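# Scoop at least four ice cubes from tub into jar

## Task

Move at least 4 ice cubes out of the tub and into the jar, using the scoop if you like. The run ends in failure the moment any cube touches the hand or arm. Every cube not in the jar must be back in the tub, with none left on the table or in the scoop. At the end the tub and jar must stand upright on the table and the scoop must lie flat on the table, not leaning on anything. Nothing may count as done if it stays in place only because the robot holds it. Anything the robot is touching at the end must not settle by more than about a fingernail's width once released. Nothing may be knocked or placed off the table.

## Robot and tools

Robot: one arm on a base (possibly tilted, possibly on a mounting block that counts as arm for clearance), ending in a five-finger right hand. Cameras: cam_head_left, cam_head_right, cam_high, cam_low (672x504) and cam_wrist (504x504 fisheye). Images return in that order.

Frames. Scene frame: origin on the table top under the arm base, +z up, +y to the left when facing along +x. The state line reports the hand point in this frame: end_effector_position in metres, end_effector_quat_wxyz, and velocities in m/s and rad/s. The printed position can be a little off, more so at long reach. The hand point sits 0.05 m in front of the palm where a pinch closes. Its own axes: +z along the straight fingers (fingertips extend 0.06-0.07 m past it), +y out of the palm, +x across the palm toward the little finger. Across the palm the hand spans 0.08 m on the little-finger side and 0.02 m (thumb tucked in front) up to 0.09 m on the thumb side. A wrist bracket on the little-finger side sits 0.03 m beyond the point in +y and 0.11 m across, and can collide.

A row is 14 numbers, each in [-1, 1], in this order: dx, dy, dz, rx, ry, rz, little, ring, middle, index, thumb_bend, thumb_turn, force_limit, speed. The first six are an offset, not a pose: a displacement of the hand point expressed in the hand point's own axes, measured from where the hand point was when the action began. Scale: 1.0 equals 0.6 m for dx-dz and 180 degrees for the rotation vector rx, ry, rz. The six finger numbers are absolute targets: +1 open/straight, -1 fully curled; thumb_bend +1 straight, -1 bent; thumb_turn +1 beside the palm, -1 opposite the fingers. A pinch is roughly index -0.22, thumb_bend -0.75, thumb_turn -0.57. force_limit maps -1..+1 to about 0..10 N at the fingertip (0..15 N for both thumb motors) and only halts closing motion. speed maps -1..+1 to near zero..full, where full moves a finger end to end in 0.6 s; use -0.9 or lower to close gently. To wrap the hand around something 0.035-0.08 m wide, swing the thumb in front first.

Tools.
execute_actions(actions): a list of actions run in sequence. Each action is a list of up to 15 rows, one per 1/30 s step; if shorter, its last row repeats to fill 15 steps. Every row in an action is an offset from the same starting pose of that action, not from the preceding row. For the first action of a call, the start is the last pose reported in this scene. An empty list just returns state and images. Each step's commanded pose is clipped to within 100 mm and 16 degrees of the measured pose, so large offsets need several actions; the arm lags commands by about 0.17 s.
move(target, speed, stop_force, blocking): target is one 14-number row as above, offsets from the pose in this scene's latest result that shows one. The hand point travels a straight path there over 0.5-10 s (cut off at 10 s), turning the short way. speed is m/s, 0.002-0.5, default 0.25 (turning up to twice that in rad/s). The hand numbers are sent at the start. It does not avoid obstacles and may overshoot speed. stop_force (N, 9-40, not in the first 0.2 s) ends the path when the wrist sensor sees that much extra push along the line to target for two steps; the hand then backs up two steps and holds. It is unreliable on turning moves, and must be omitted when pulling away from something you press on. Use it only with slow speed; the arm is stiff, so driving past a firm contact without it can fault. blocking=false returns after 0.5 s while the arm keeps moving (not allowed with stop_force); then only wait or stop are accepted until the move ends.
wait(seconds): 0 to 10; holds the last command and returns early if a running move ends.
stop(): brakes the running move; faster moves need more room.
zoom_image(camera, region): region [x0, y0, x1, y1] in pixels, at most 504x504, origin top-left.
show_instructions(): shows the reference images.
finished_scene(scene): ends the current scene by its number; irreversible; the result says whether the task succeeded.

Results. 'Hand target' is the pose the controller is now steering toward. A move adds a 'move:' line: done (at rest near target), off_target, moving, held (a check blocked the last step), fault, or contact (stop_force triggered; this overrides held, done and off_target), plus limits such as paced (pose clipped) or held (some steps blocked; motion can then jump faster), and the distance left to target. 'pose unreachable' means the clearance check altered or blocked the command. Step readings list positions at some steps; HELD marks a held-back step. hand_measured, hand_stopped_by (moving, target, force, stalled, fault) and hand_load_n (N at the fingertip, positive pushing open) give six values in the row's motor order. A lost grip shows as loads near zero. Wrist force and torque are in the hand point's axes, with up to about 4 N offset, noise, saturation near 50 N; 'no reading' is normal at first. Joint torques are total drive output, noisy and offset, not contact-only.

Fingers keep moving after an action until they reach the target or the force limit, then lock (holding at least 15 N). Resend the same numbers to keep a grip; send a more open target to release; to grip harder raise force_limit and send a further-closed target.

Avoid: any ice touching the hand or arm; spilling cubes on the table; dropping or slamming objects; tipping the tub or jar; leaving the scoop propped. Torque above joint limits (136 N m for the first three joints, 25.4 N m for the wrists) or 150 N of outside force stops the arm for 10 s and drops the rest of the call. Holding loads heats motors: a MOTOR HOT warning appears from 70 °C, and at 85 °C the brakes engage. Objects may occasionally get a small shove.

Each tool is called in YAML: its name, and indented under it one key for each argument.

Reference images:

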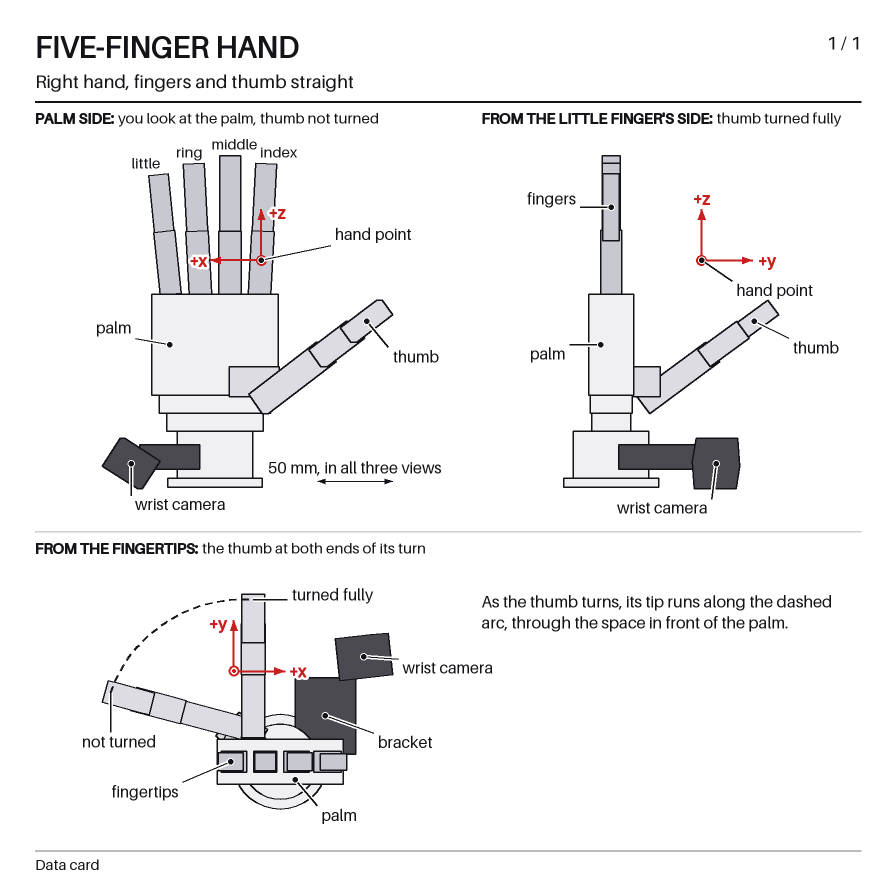

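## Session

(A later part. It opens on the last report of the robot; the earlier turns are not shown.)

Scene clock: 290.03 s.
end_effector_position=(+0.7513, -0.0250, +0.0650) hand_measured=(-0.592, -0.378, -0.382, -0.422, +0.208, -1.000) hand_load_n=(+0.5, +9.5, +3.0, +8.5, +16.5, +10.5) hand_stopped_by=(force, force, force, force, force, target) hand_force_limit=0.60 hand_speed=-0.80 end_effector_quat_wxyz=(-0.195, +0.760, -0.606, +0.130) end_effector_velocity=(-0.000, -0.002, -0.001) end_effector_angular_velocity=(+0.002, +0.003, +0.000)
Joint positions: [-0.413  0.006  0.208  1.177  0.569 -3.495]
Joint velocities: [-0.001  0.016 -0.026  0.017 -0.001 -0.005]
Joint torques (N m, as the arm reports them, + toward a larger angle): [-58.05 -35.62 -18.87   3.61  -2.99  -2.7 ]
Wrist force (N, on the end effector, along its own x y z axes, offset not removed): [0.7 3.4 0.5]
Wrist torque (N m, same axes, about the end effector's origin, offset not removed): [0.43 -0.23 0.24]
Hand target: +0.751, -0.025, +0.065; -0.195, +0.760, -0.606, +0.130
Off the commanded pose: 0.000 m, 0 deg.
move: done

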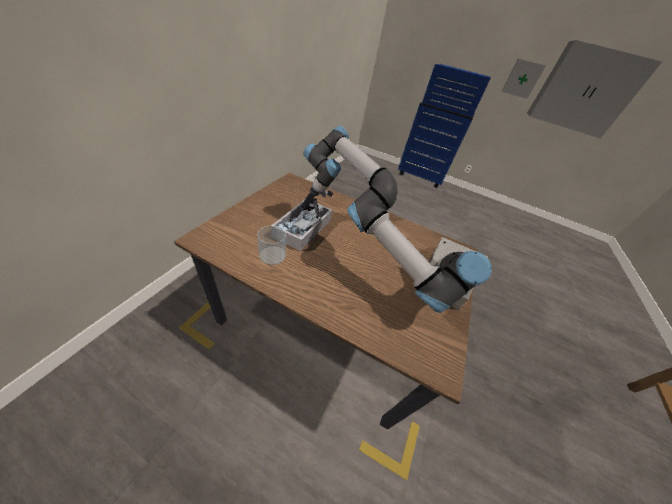

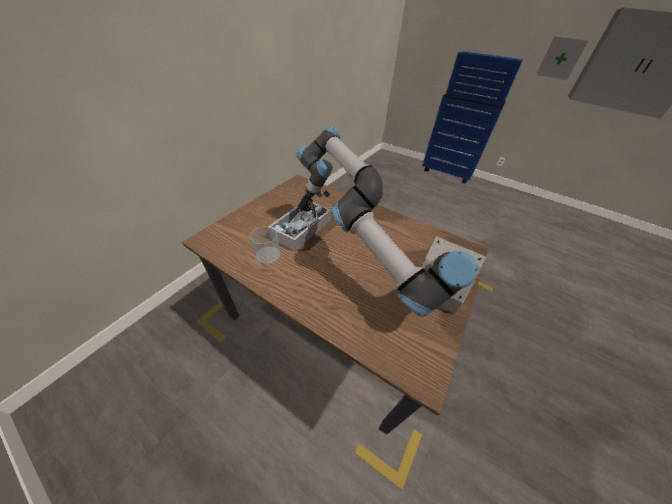

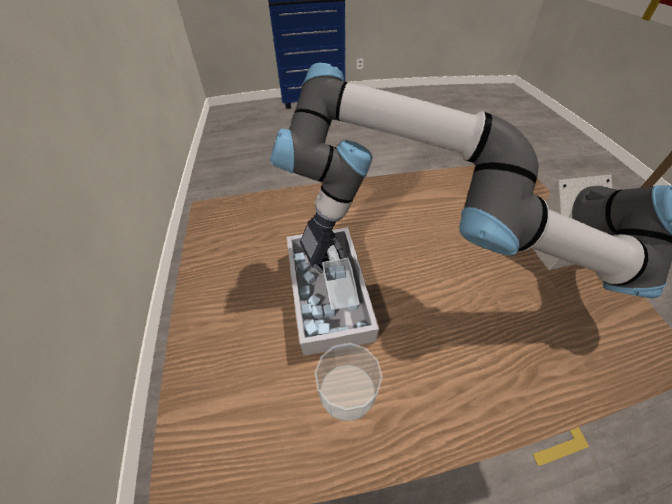

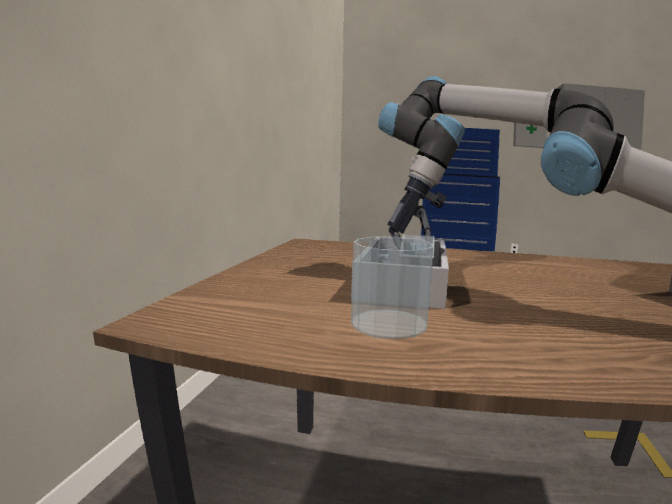

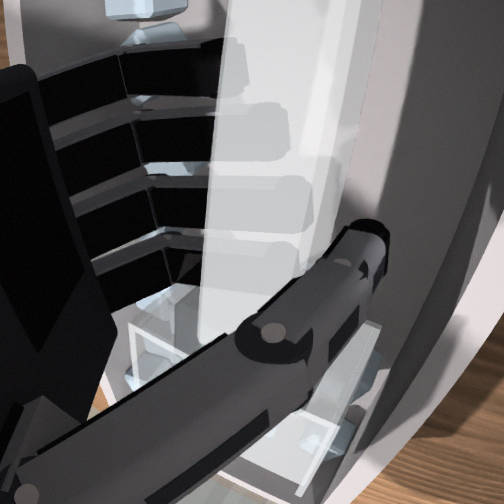

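move:
  target: [-0.057,-0.103,-0.178,0.08,0,0,-0.98,-0.98,-0.98,-0.98,-1,-1,0.6,-0.8]
  speed: 0.06

move:
  target: [-0.17,0,0,0,0,0,-0.98,-0.98,-0.98,-0.98,-1,-1,0.6,-0.8]
  speed: 0.06

Scene clock: 299.60 s.
end_effector_position=(+0.7510, +0.0048, +0.1895) hand_measured=(-0.592, -0.378, -0.382, -0.422, +0.208, -1.000) hand_load_n=(+0.5, +9.5, +3.0, +8.5, +17.0, +10.5) hand_stopped_by=(force, force, force, force, force, target) hand_force_limit=0.60 hand_speed=-0.80 end_effector_quat_wxyz=(-0.289, +0.729, -0.585, +0.205) end_effector_velocity=(-0.000, -0.000, +0.001) end_effector_angular_velocity=(+0.001, -0.003, -0.002)
Joint positions: [-0.53  -0.398  0.76   0.732  0.468 -3.291]
Joint velocities: [-0.002 -0.004  0.007 -0.007 -0.     0.005]
Joint torques (N m, as the arm reports them, + toward a larger angle): [-53.13 -54.83  -7.24  -1.2   -2.79   2.57]
Wrist force (N, on the end effector, along its own x y z axes, offset not removed): [1.0 3.5 3.0]
Wrist torque (N m, same axes, about the end effector's origin, offset not removed): [0.22 -0.09 0.21]
Hand target: +0.751, +0.005, +0.190; -0.289, +0.729, -0.585, +0.205
Off the commanded pose: 0.000 m, 0 deg.
move: done

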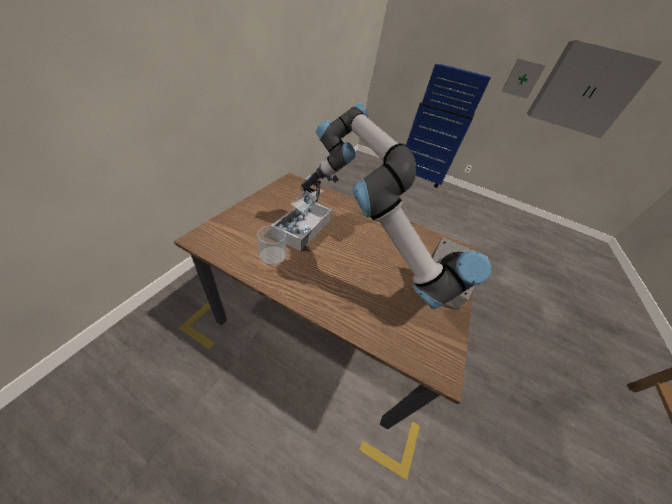

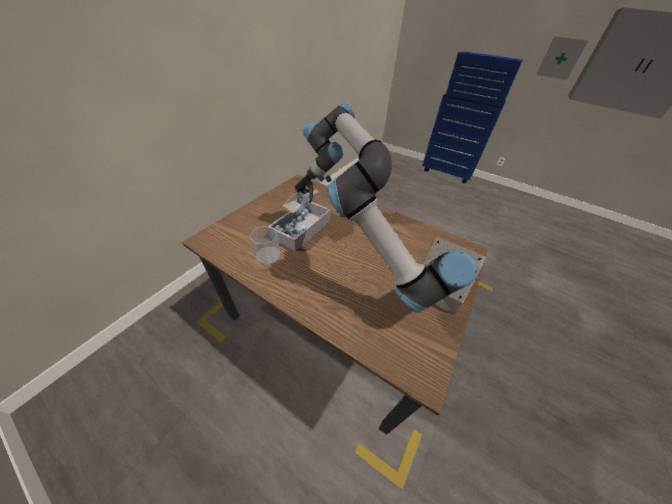

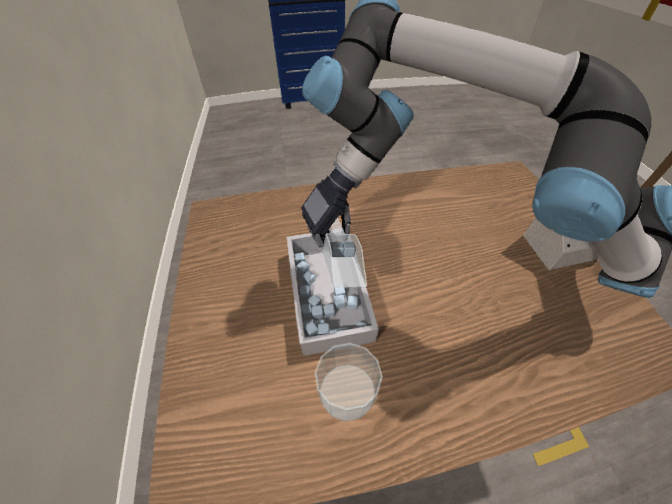

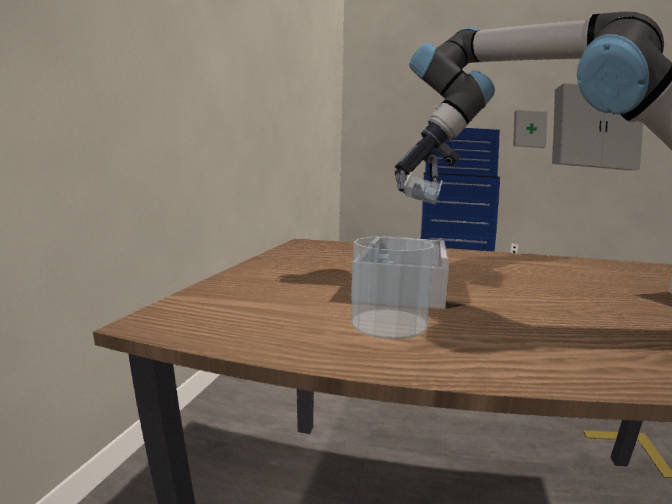

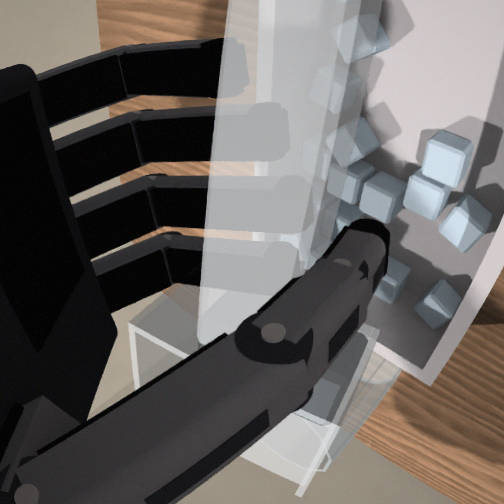

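Scene clock: 301.67 s.
end_effector_position=(+0.7276, +0.1039, +0.1937) hand_measured=(-0.592, -0.378, -0.382, -0.422, +0.208, -1.000) hand_load_n=(+0.5, +9.5, +3.0, +8.5, +17.0, +10.5) hand_stopped_by=(force, force, force, force, force, target) hand_force_limit=0.60 hand_speed=-0.80 end_effector_quat_wxyz=(-0.289, +0.729, -0.585, +0.205) end_effector_velocity=(-0.000, +0.001, +0.000) end_effector_angular_velocity=(-0.000, -0.001, -0.000)
Joint positions: [-0.457 -0.63   0.998  0.607  0.505 -3.156]
Joint velocities: [ 0.001 -0.003  0.002 -0.002  0.001  0.003]
Joint torques (N m, as the arm reports them, + toward a larger angle): [-36.5  -50.03  -7.81  -1.37   2.49   2.76]
Wrist force (N, on the end effector, along its own x y z axes, offset not removed): [0.0 4.5 1.3]
Wrist torque (N m, same axes, about the end effector's origin, offset not removed): [0.53 0.08 0.25]
Hand target: +0.728, +0.104, +0.194; -0.289, +0.729, -0.585, +0.205
Off the commanded pose: 0.000 m, 0 deg.
move: done

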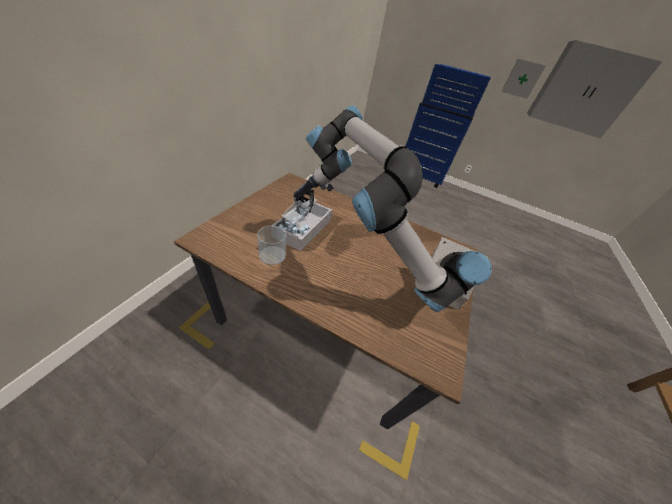

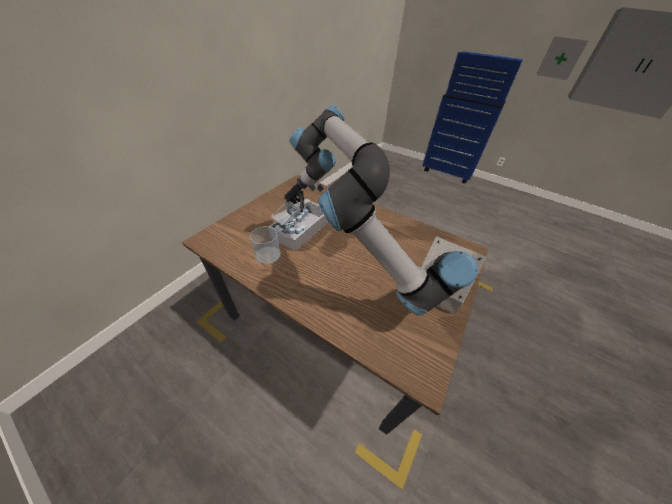

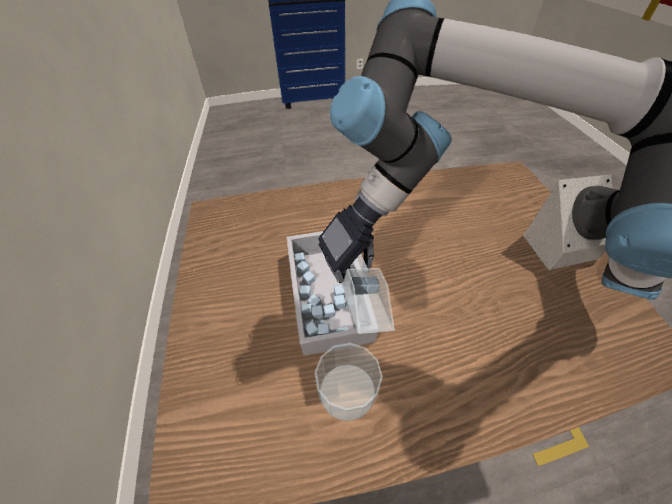

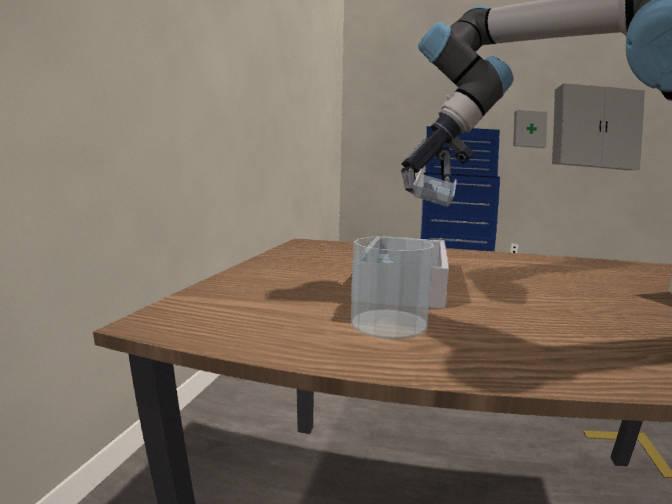

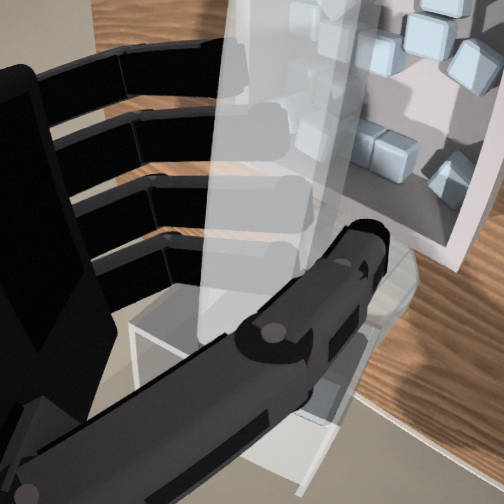

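move:
  target: [-0.038,-0.068,0.105,0,0,0,-0.98,-0.98,-0.98,-0.98,-1,-1,0.6,-0.8]
  speed: 0.06

zoom_image:
  camera: "cam_head_left"
  region: [230, 160, 370, 280]

Scene clock: 308.07 s.
end_effector_position=(+0.7924, +0.1436, +0.1744) hand_measured=(-0.592, -0.378, -0.382, -0.422, +0.208, -1.000) hand_load_n=(+0.5, +9.5, +3.0, +8.5, +17.0, +10.5) hand_stopped_by=(force, force, force, force, force, target) hand_force_limit=0.60 hand_speed=-0.80 end_effector_quat_wxyz=(-0.289, +0.729, -0.585, +0.205) end_effector_velocity=(+0.001, +0.000, +0.000) end_effector_angular_velocity=(-0.000, +0.001, -0.001)
Joint positions: [-0.359 -0.509  0.695  0.656  0.566 -3.003]
Joint velocities: [ 0.     0.006 -0.012  0.008  0.001 -0.   ]
Joint torques (N m, as the arm reports them, + toward a larger angle): [-40.56 -24.4  -18.42   2.92   2.49   1.11]
Wrist force (N, on the end effector, along its own x y z axes, offset not removed): [2.8 2.5 0.5]
Wrist torque (N m, same axes, about the end effector's origin, offset not removed): [0.15 -0.30 0.03]
Hand target: +0.792, +0.144, +0.174; -0.289, +0.729, -0.585, +0.205
Off the commanded pose: 0.000 m, 0 deg.
move: done

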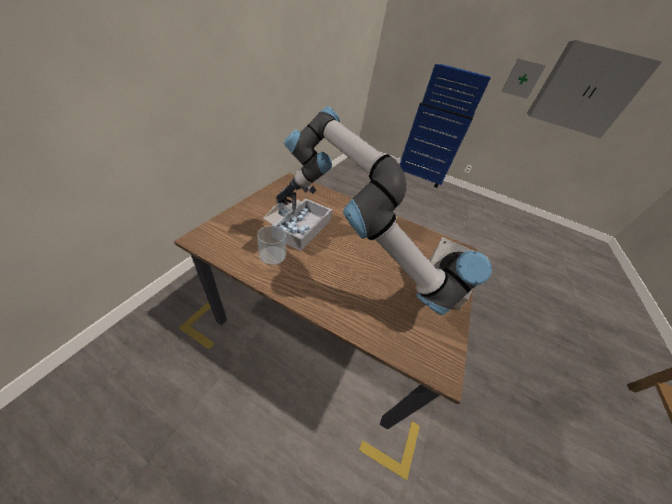

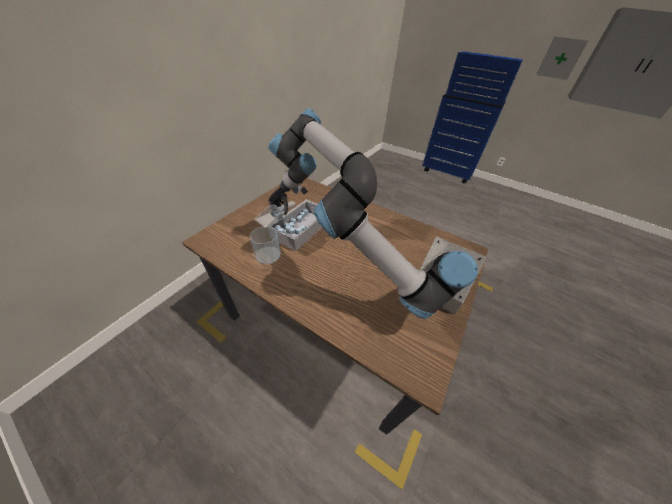

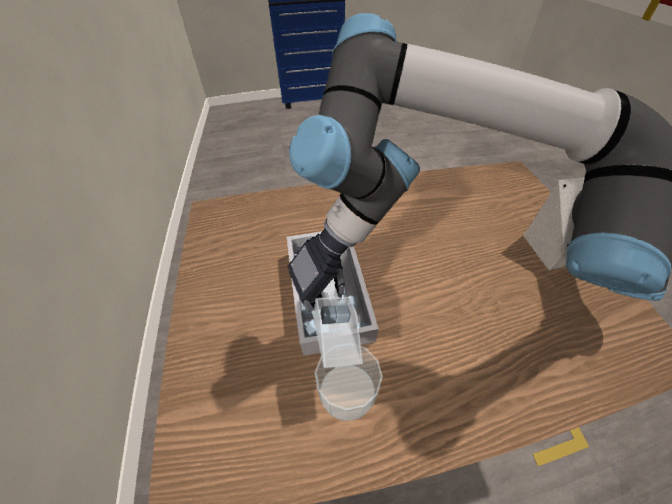

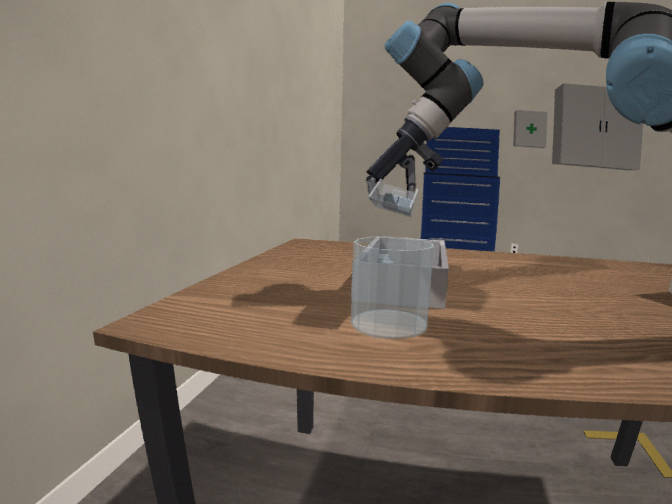

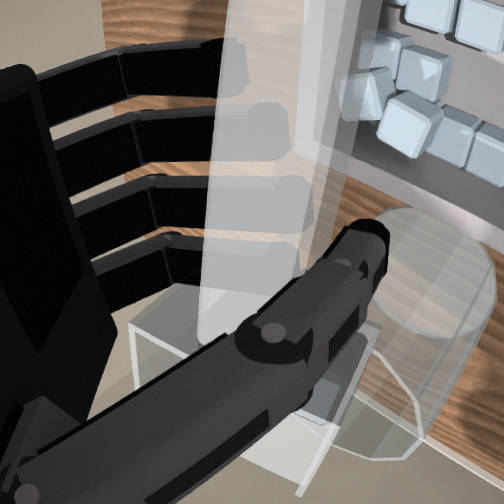

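Region (230, 160, 370, 280) of cam_head_left's 672x504 image, scaled by 3.600, with more detail than that image has; it fills the top 432 rows of this view, and the rest is white.

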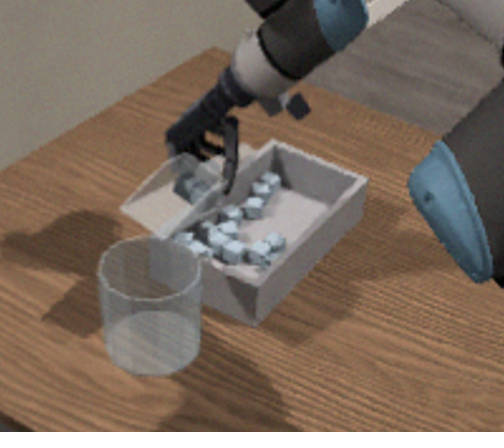

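Lip about over the centre; tilt 25° down.

move:
  target: [0.01,0,0,-0.032,0.102,-0.088,-0.98,-0.98,-0.98,-0.98,-1,-1,0.6,-0.8]
  speed: 0.1

zoom_image:
  camera: "cam_head_left"
  region: [230, 160, 370, 280]

Scene clock: 316.50 s.
end_effector_position=(+0.7937, +0.1379, +0.1743) hand_measured=(-0.592, -0.378, -0.382, -0.422, +0.208, -1.000) hand_load_n=(+0.5, +9.5, +3.0, +8.0, +16.5, +10.5) hand_stopped_by=(force, force, force, force, force, target) hand_force_limit=0.60 hand_speed=-0.80 end_effector_quat_wxyz=(-0.125, +0.774, -0.528, +0.326) end_effector_velocity=(+0.001, +0.000, +0.000) end_effector_angular_velocity=(-0.010, -0.000, +0.002)
Joint positions: [-0.271 -0.549  0.602  0.862  0.942 -3.288]
Joint velocities: [ 0.003  0.    -0.005  0.003  0.008 -0.006]
Joint torques (N m, as the arm reports them, + toward a larger angle): [-40.46 -48.39 -19.78   2.79   3.1   -2.6 ]
Wrist force (N, on the end effector, along its own x y z axes, offset not removed): [-0.3 4.5 2.8]
Wrist torque (N m, same axes, about the end effector's origin, offset not removed): [0.43 -0.05 0.22]
Hand target: +0.794, +0.138, +0.174; -0.125, +0.774, -0.528, +0.326
Off the commanded pose: 0.000 m, 0 deg.
move: done

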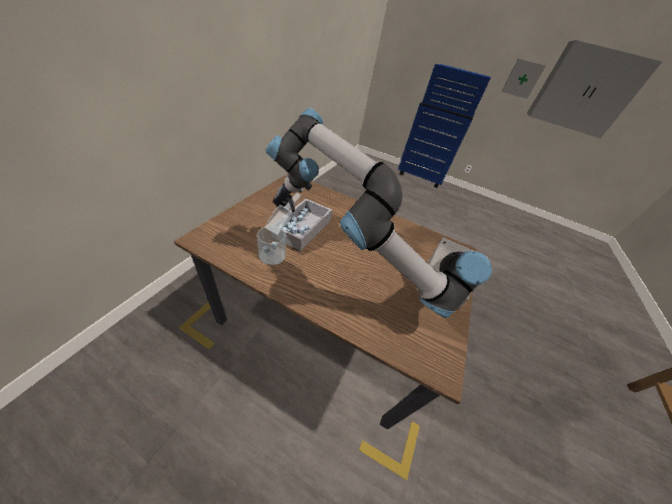

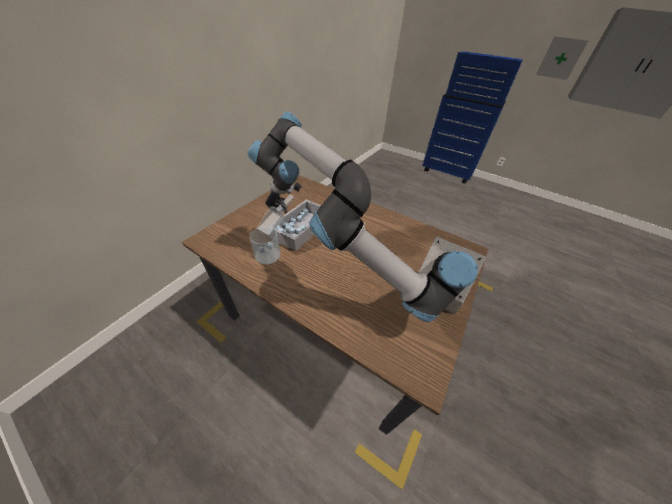

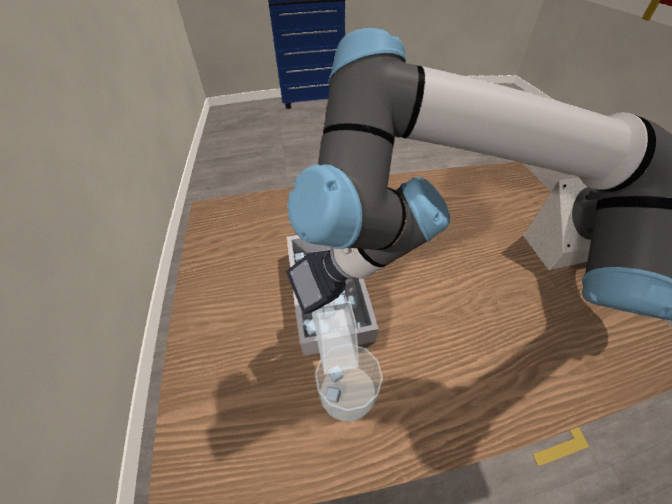

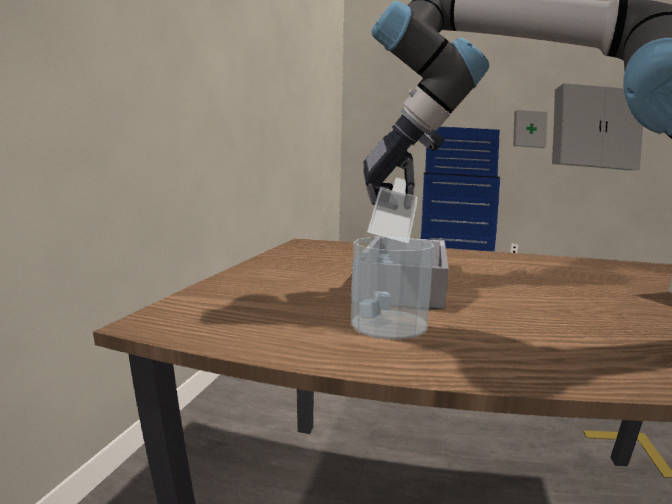

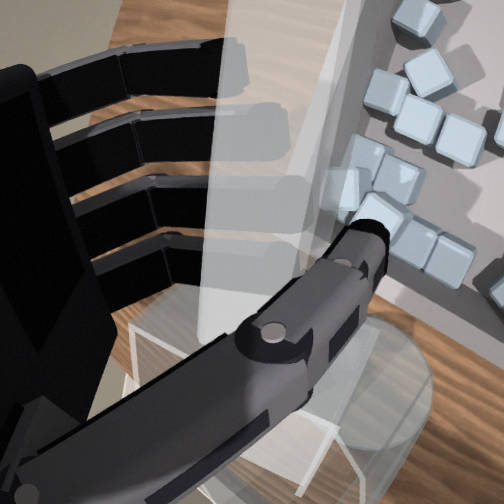

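Region (230, 160, 370, 280) of cam_head_left's 672x504 image, scaled by 3.600, with more detail than that image has; it fills the top 432 rows of this view, and the rest is white.

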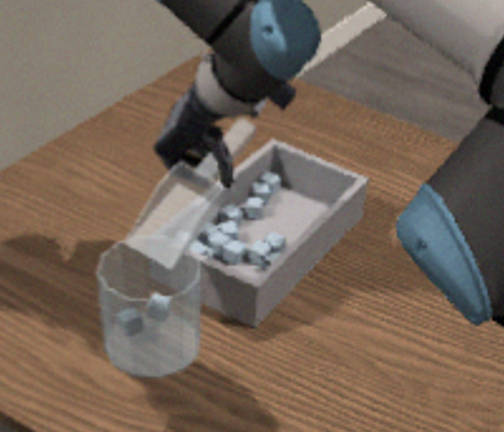

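move:
  target: [0.133,0,0,0,0,0,-0.98,-0.98,-0.98,-0.98,-1,-1,0.6,-0.8]
  speed: 0.1

move:
  target: [0.23,0.239,0.032,-0.083,0.041,-0.035,-0.98,-0.98,-0.98,-0.98,-1,-1,0.6,-0.8]
  speed: 0.15

zoom_image:
  camera: "cam_low"
  region: [340, 130, 500, 270]

zoom_image:
  camera: "cam_high"
  region: [230, 160, 430, 360]

Scene clock: 331.57 s.
end_effector_position=(+0.8119, +0.0661, +0.2039) hand_measured=(-0.592, -0.378, -0.382, -0.422, +0.208, -1.000) hand_load_n=(+0.5, +9.5, +3.0, +8.0, +16.5, +10.5) hand_stopped_by=(force, force, force, force, force, target) hand_force_limit=0.60 hand_speed=-0.80 end_effector_quat_wxyz=(-0.125, +0.774, -0.528, +0.326) end_effector_velocity=(+0.001, +0.000, -0.000) end_effector_angular_velocity=(+0.001, +0.003, +0.002)
Joint positions: [-0.361 -0.388  0.372  0.986  0.889 -3.379]
Joint velocities: [ 0.     0.012 -0.023  0.015 -0.002 -0.004]
Joint torques (N m, as the arm reports them, + toward a larger angle): [-57.34 -26.92 -18.46   2.98  -2.12  -2.64]
Wrist force (N, on the end effector, along its own x y z axes, offset not removed): [-1.1 2.3 1.1]
Wrist torque (N m, same axes, about the end effector's origin, offset not removed): [0.25 0.09 0.00]
Hand target: +0.812, +0.066, +0.204; -0.125, +0.774, -0.528, +0.326
Off the commanded pose: 0.000 m, 0 deg.
move: done

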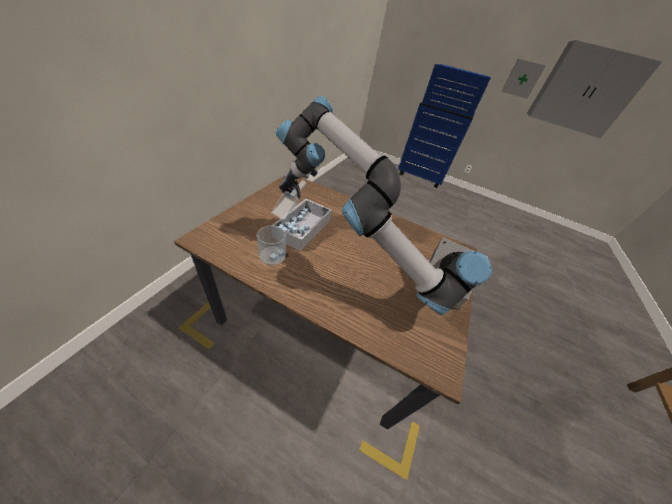

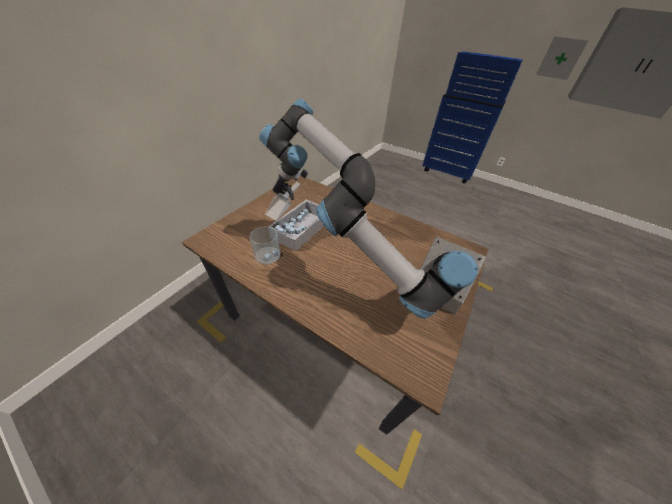

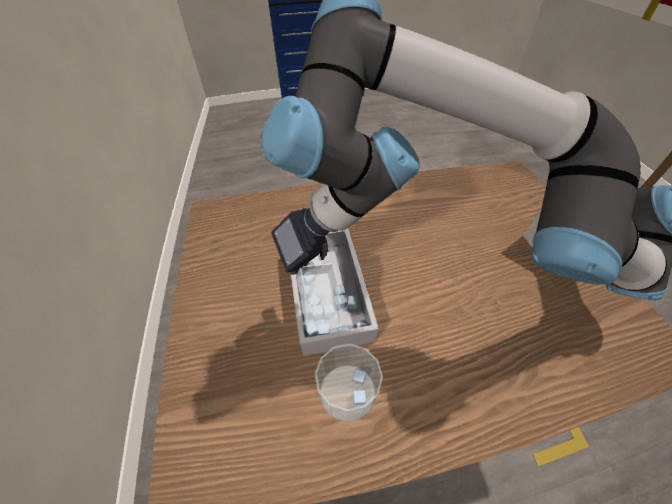

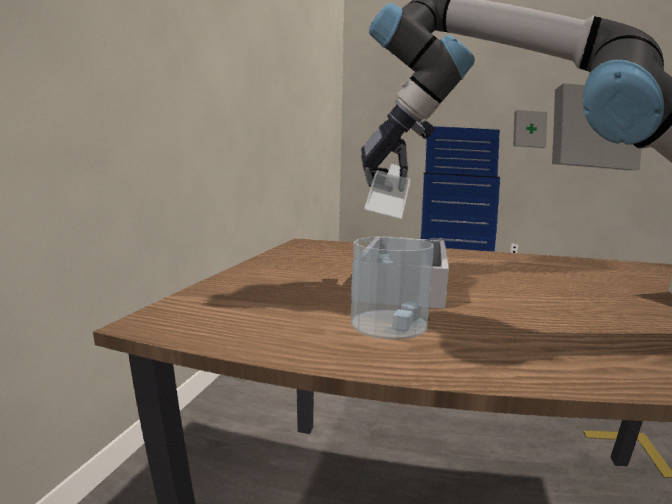

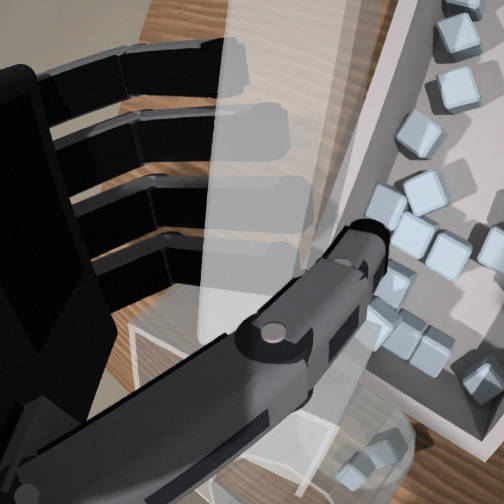

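Scene clock: 333.33 s.
end_effector_position=(+0.7503, -0.1197, +0.1636) hand_measured=(-0.592, -0.378, -0.382, -0.422, +0.208, -1.000) hand_load_n=(+0.5, +9.5, +3.0, +8.0, +16.5, +10.5) hand_stopped_by=(force, force, force, force, force, target) hand_force_limit=0.60 hand_speed=-0.80 end_effector_quat_wxyz=(+0.029, +0.789, -0.529, +0.310) end_effector_velocity=(-0.001, -0.001, -0.001) end_effector_angular_velocity=(-0.001, +0.004, -0.001)
Joint positions: [-0.446 -0.211  0.372  1.088  1.073 -3.711]
Joint velocities: [ 0.     0.005 -0.007  0.005  0.002 -0.002]
Joint torques (N m, as the arm reports them, + toward a larger angle): [-56.8  -30.94 -20.07   2.92   2.9   -2.67]
Wrist force (N, on the end effector, along its own x y z axes, offset not removed): [0.3 2.5 1.0]
Wrist torque (N m, same axes, about the end effector's origin, offset not removed): [0.24 -0.05 0.21]
Hand target: +0.750, -0.120, +0.164; +0.029, +0.789, -0.529, +0.310
Off the commanded pose: 0.000 m, 0 deg.
move: done

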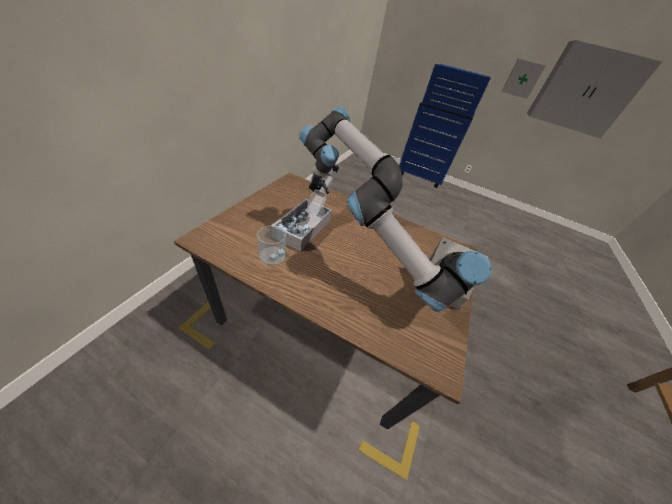

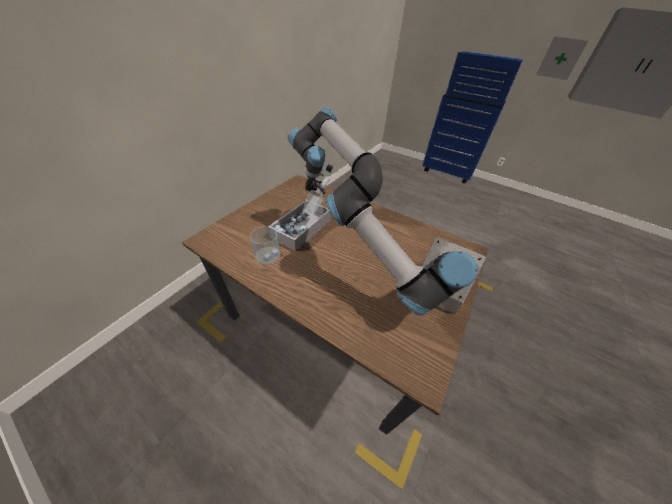

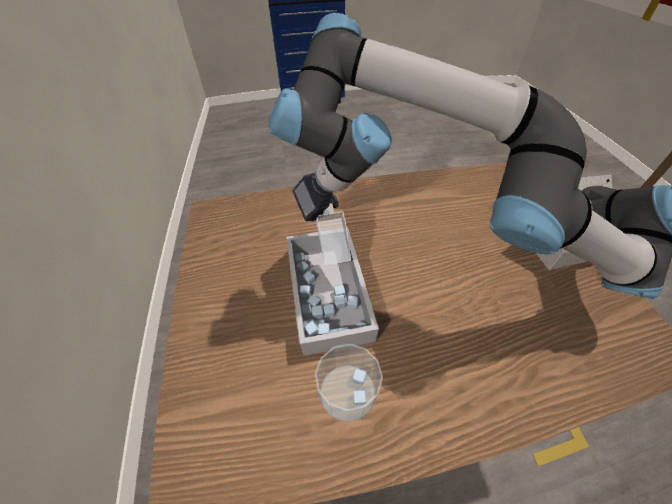

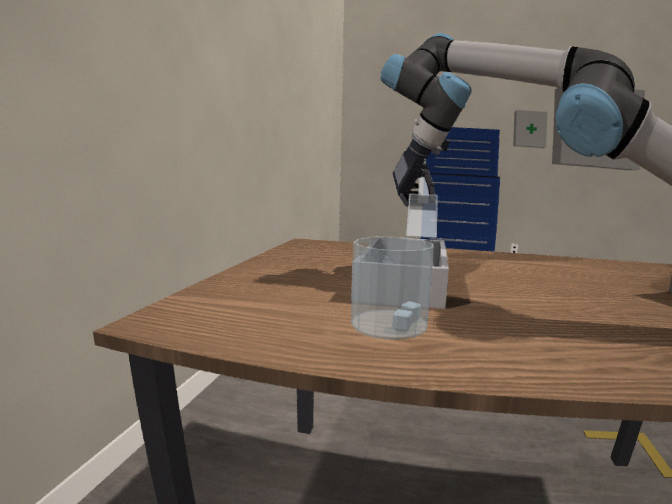

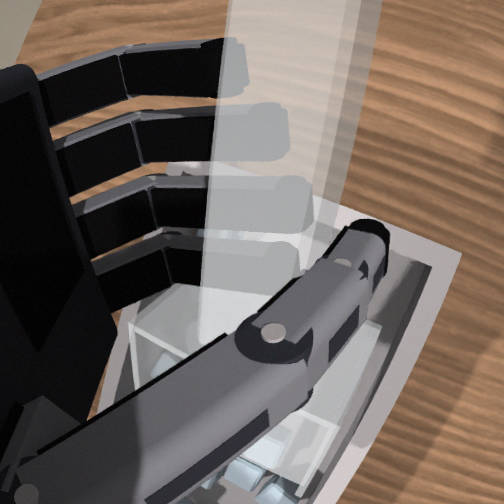

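Region (340, 130, 500, 270) of cam_low's 672x504 image, scaled by 3.150, with more detail than that image has; it fills the top 441 rows of this view, and the rest is white.

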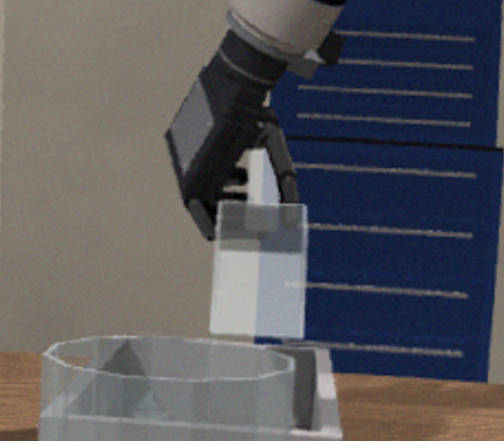

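Region (230, 160, 430, 360) of cam_high's 672x504 image, scaled by 2.520, with more detail than that image has.

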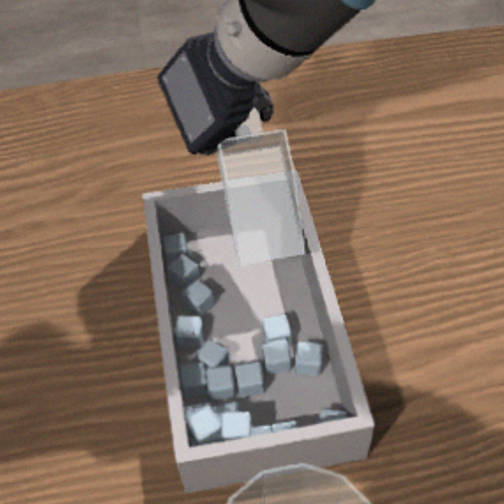

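move:
  target: [-0.067,0.022,0.12,0,0,0,-0.98,-0.98,-0.98,-0.98,-1,-1,0.6,-0.8]
  speed: 0.05

zoom_image:
  camera: "cam_high"
  region: [230, 160, 430, 360]

Scene clock: 341.53 s.
end_effector_position=(+0.7622, -0.1194, +0.0811) hand_measured=(-0.592, -0.378, -0.382, -0.422, +0.208, -1.000) hand_load_n=(+0.5, +9.5, +3.0, +8.0, +16.5, +10.5) hand_stopped_by=(force, force, force, force, force, target) hand_force_limit=0.60 hand_speed=-0.80 end_effector_quat_wxyz=(+0.029, +0.789, -0.529, +0.310) end_effector_velocity=(+0.000, +0.000, -0.003) end_effector_angular_velocity=(-0.001, +0.001, +0.001)
Joint positions: [-0.363 -0.161  0.411  0.959  1.101 -3.623]
Joint velocities: [ 0.003  0.003 -0.002 -0.002  0.002  0.001]
Joint torques (N m, as the arm reports them, + toward a larger angle): [-42.99 -32.21 -18.69  -1.35   3.16   2.44]
Wrist force (N, on the end effector, along its own x y z axes, offset not removed): [2.3 2.8 2.5]
Wrist torque (N m, same axes, about the end effector's origin, offset not removed): [0.12 -0.44 0.14]
Hand target: +0.762, -0.119, +0.081; +0.029, +0.789, -0.529, +0.310
Off the commanded pose: 0.000 m, 0 deg.
move: done

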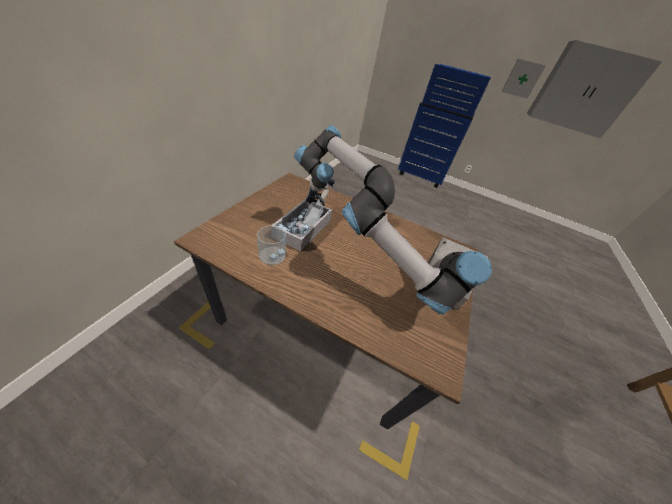

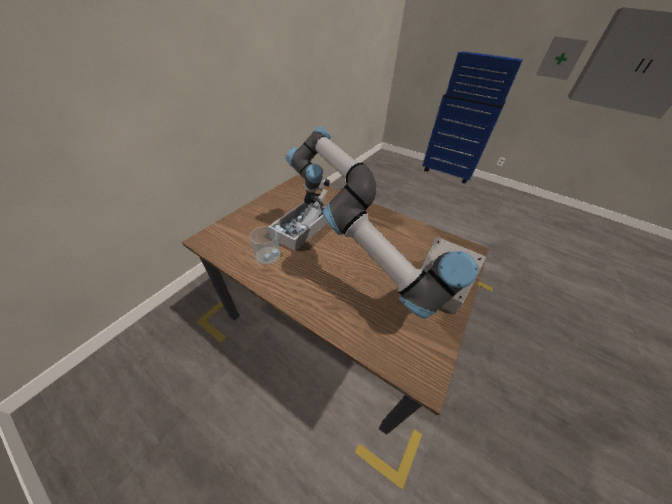

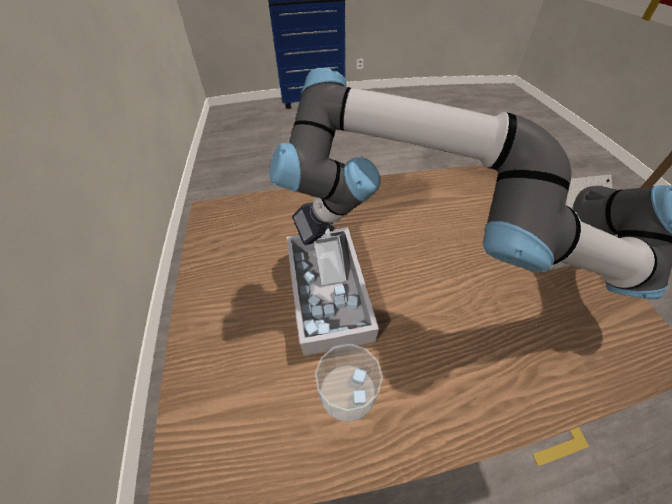

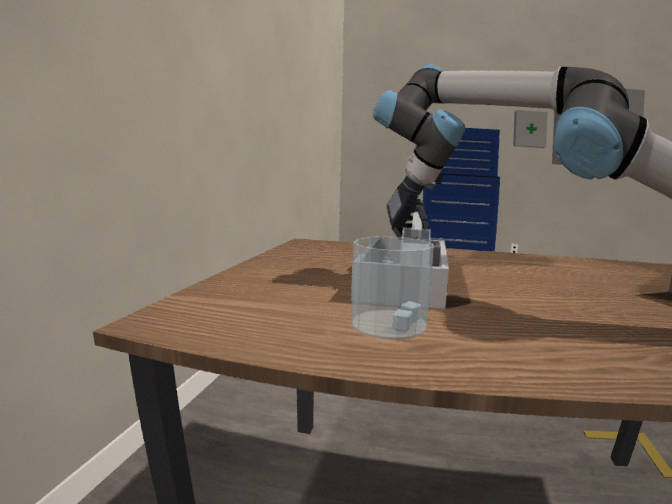

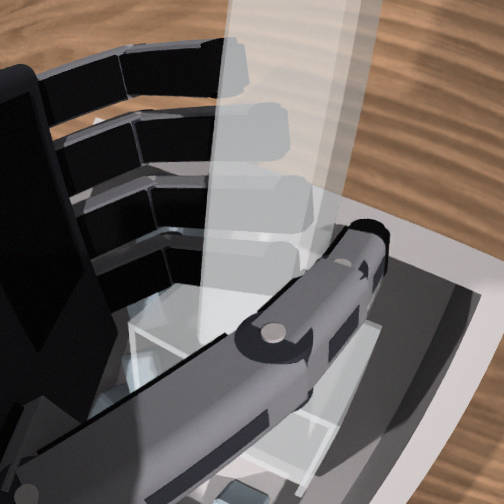

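Region (230, 160, 430, 360) of cam_high's 672x504 image, scaled by 2.520, with more detail than that image has.

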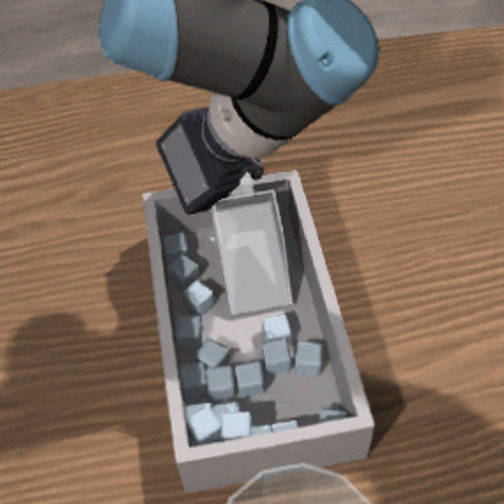

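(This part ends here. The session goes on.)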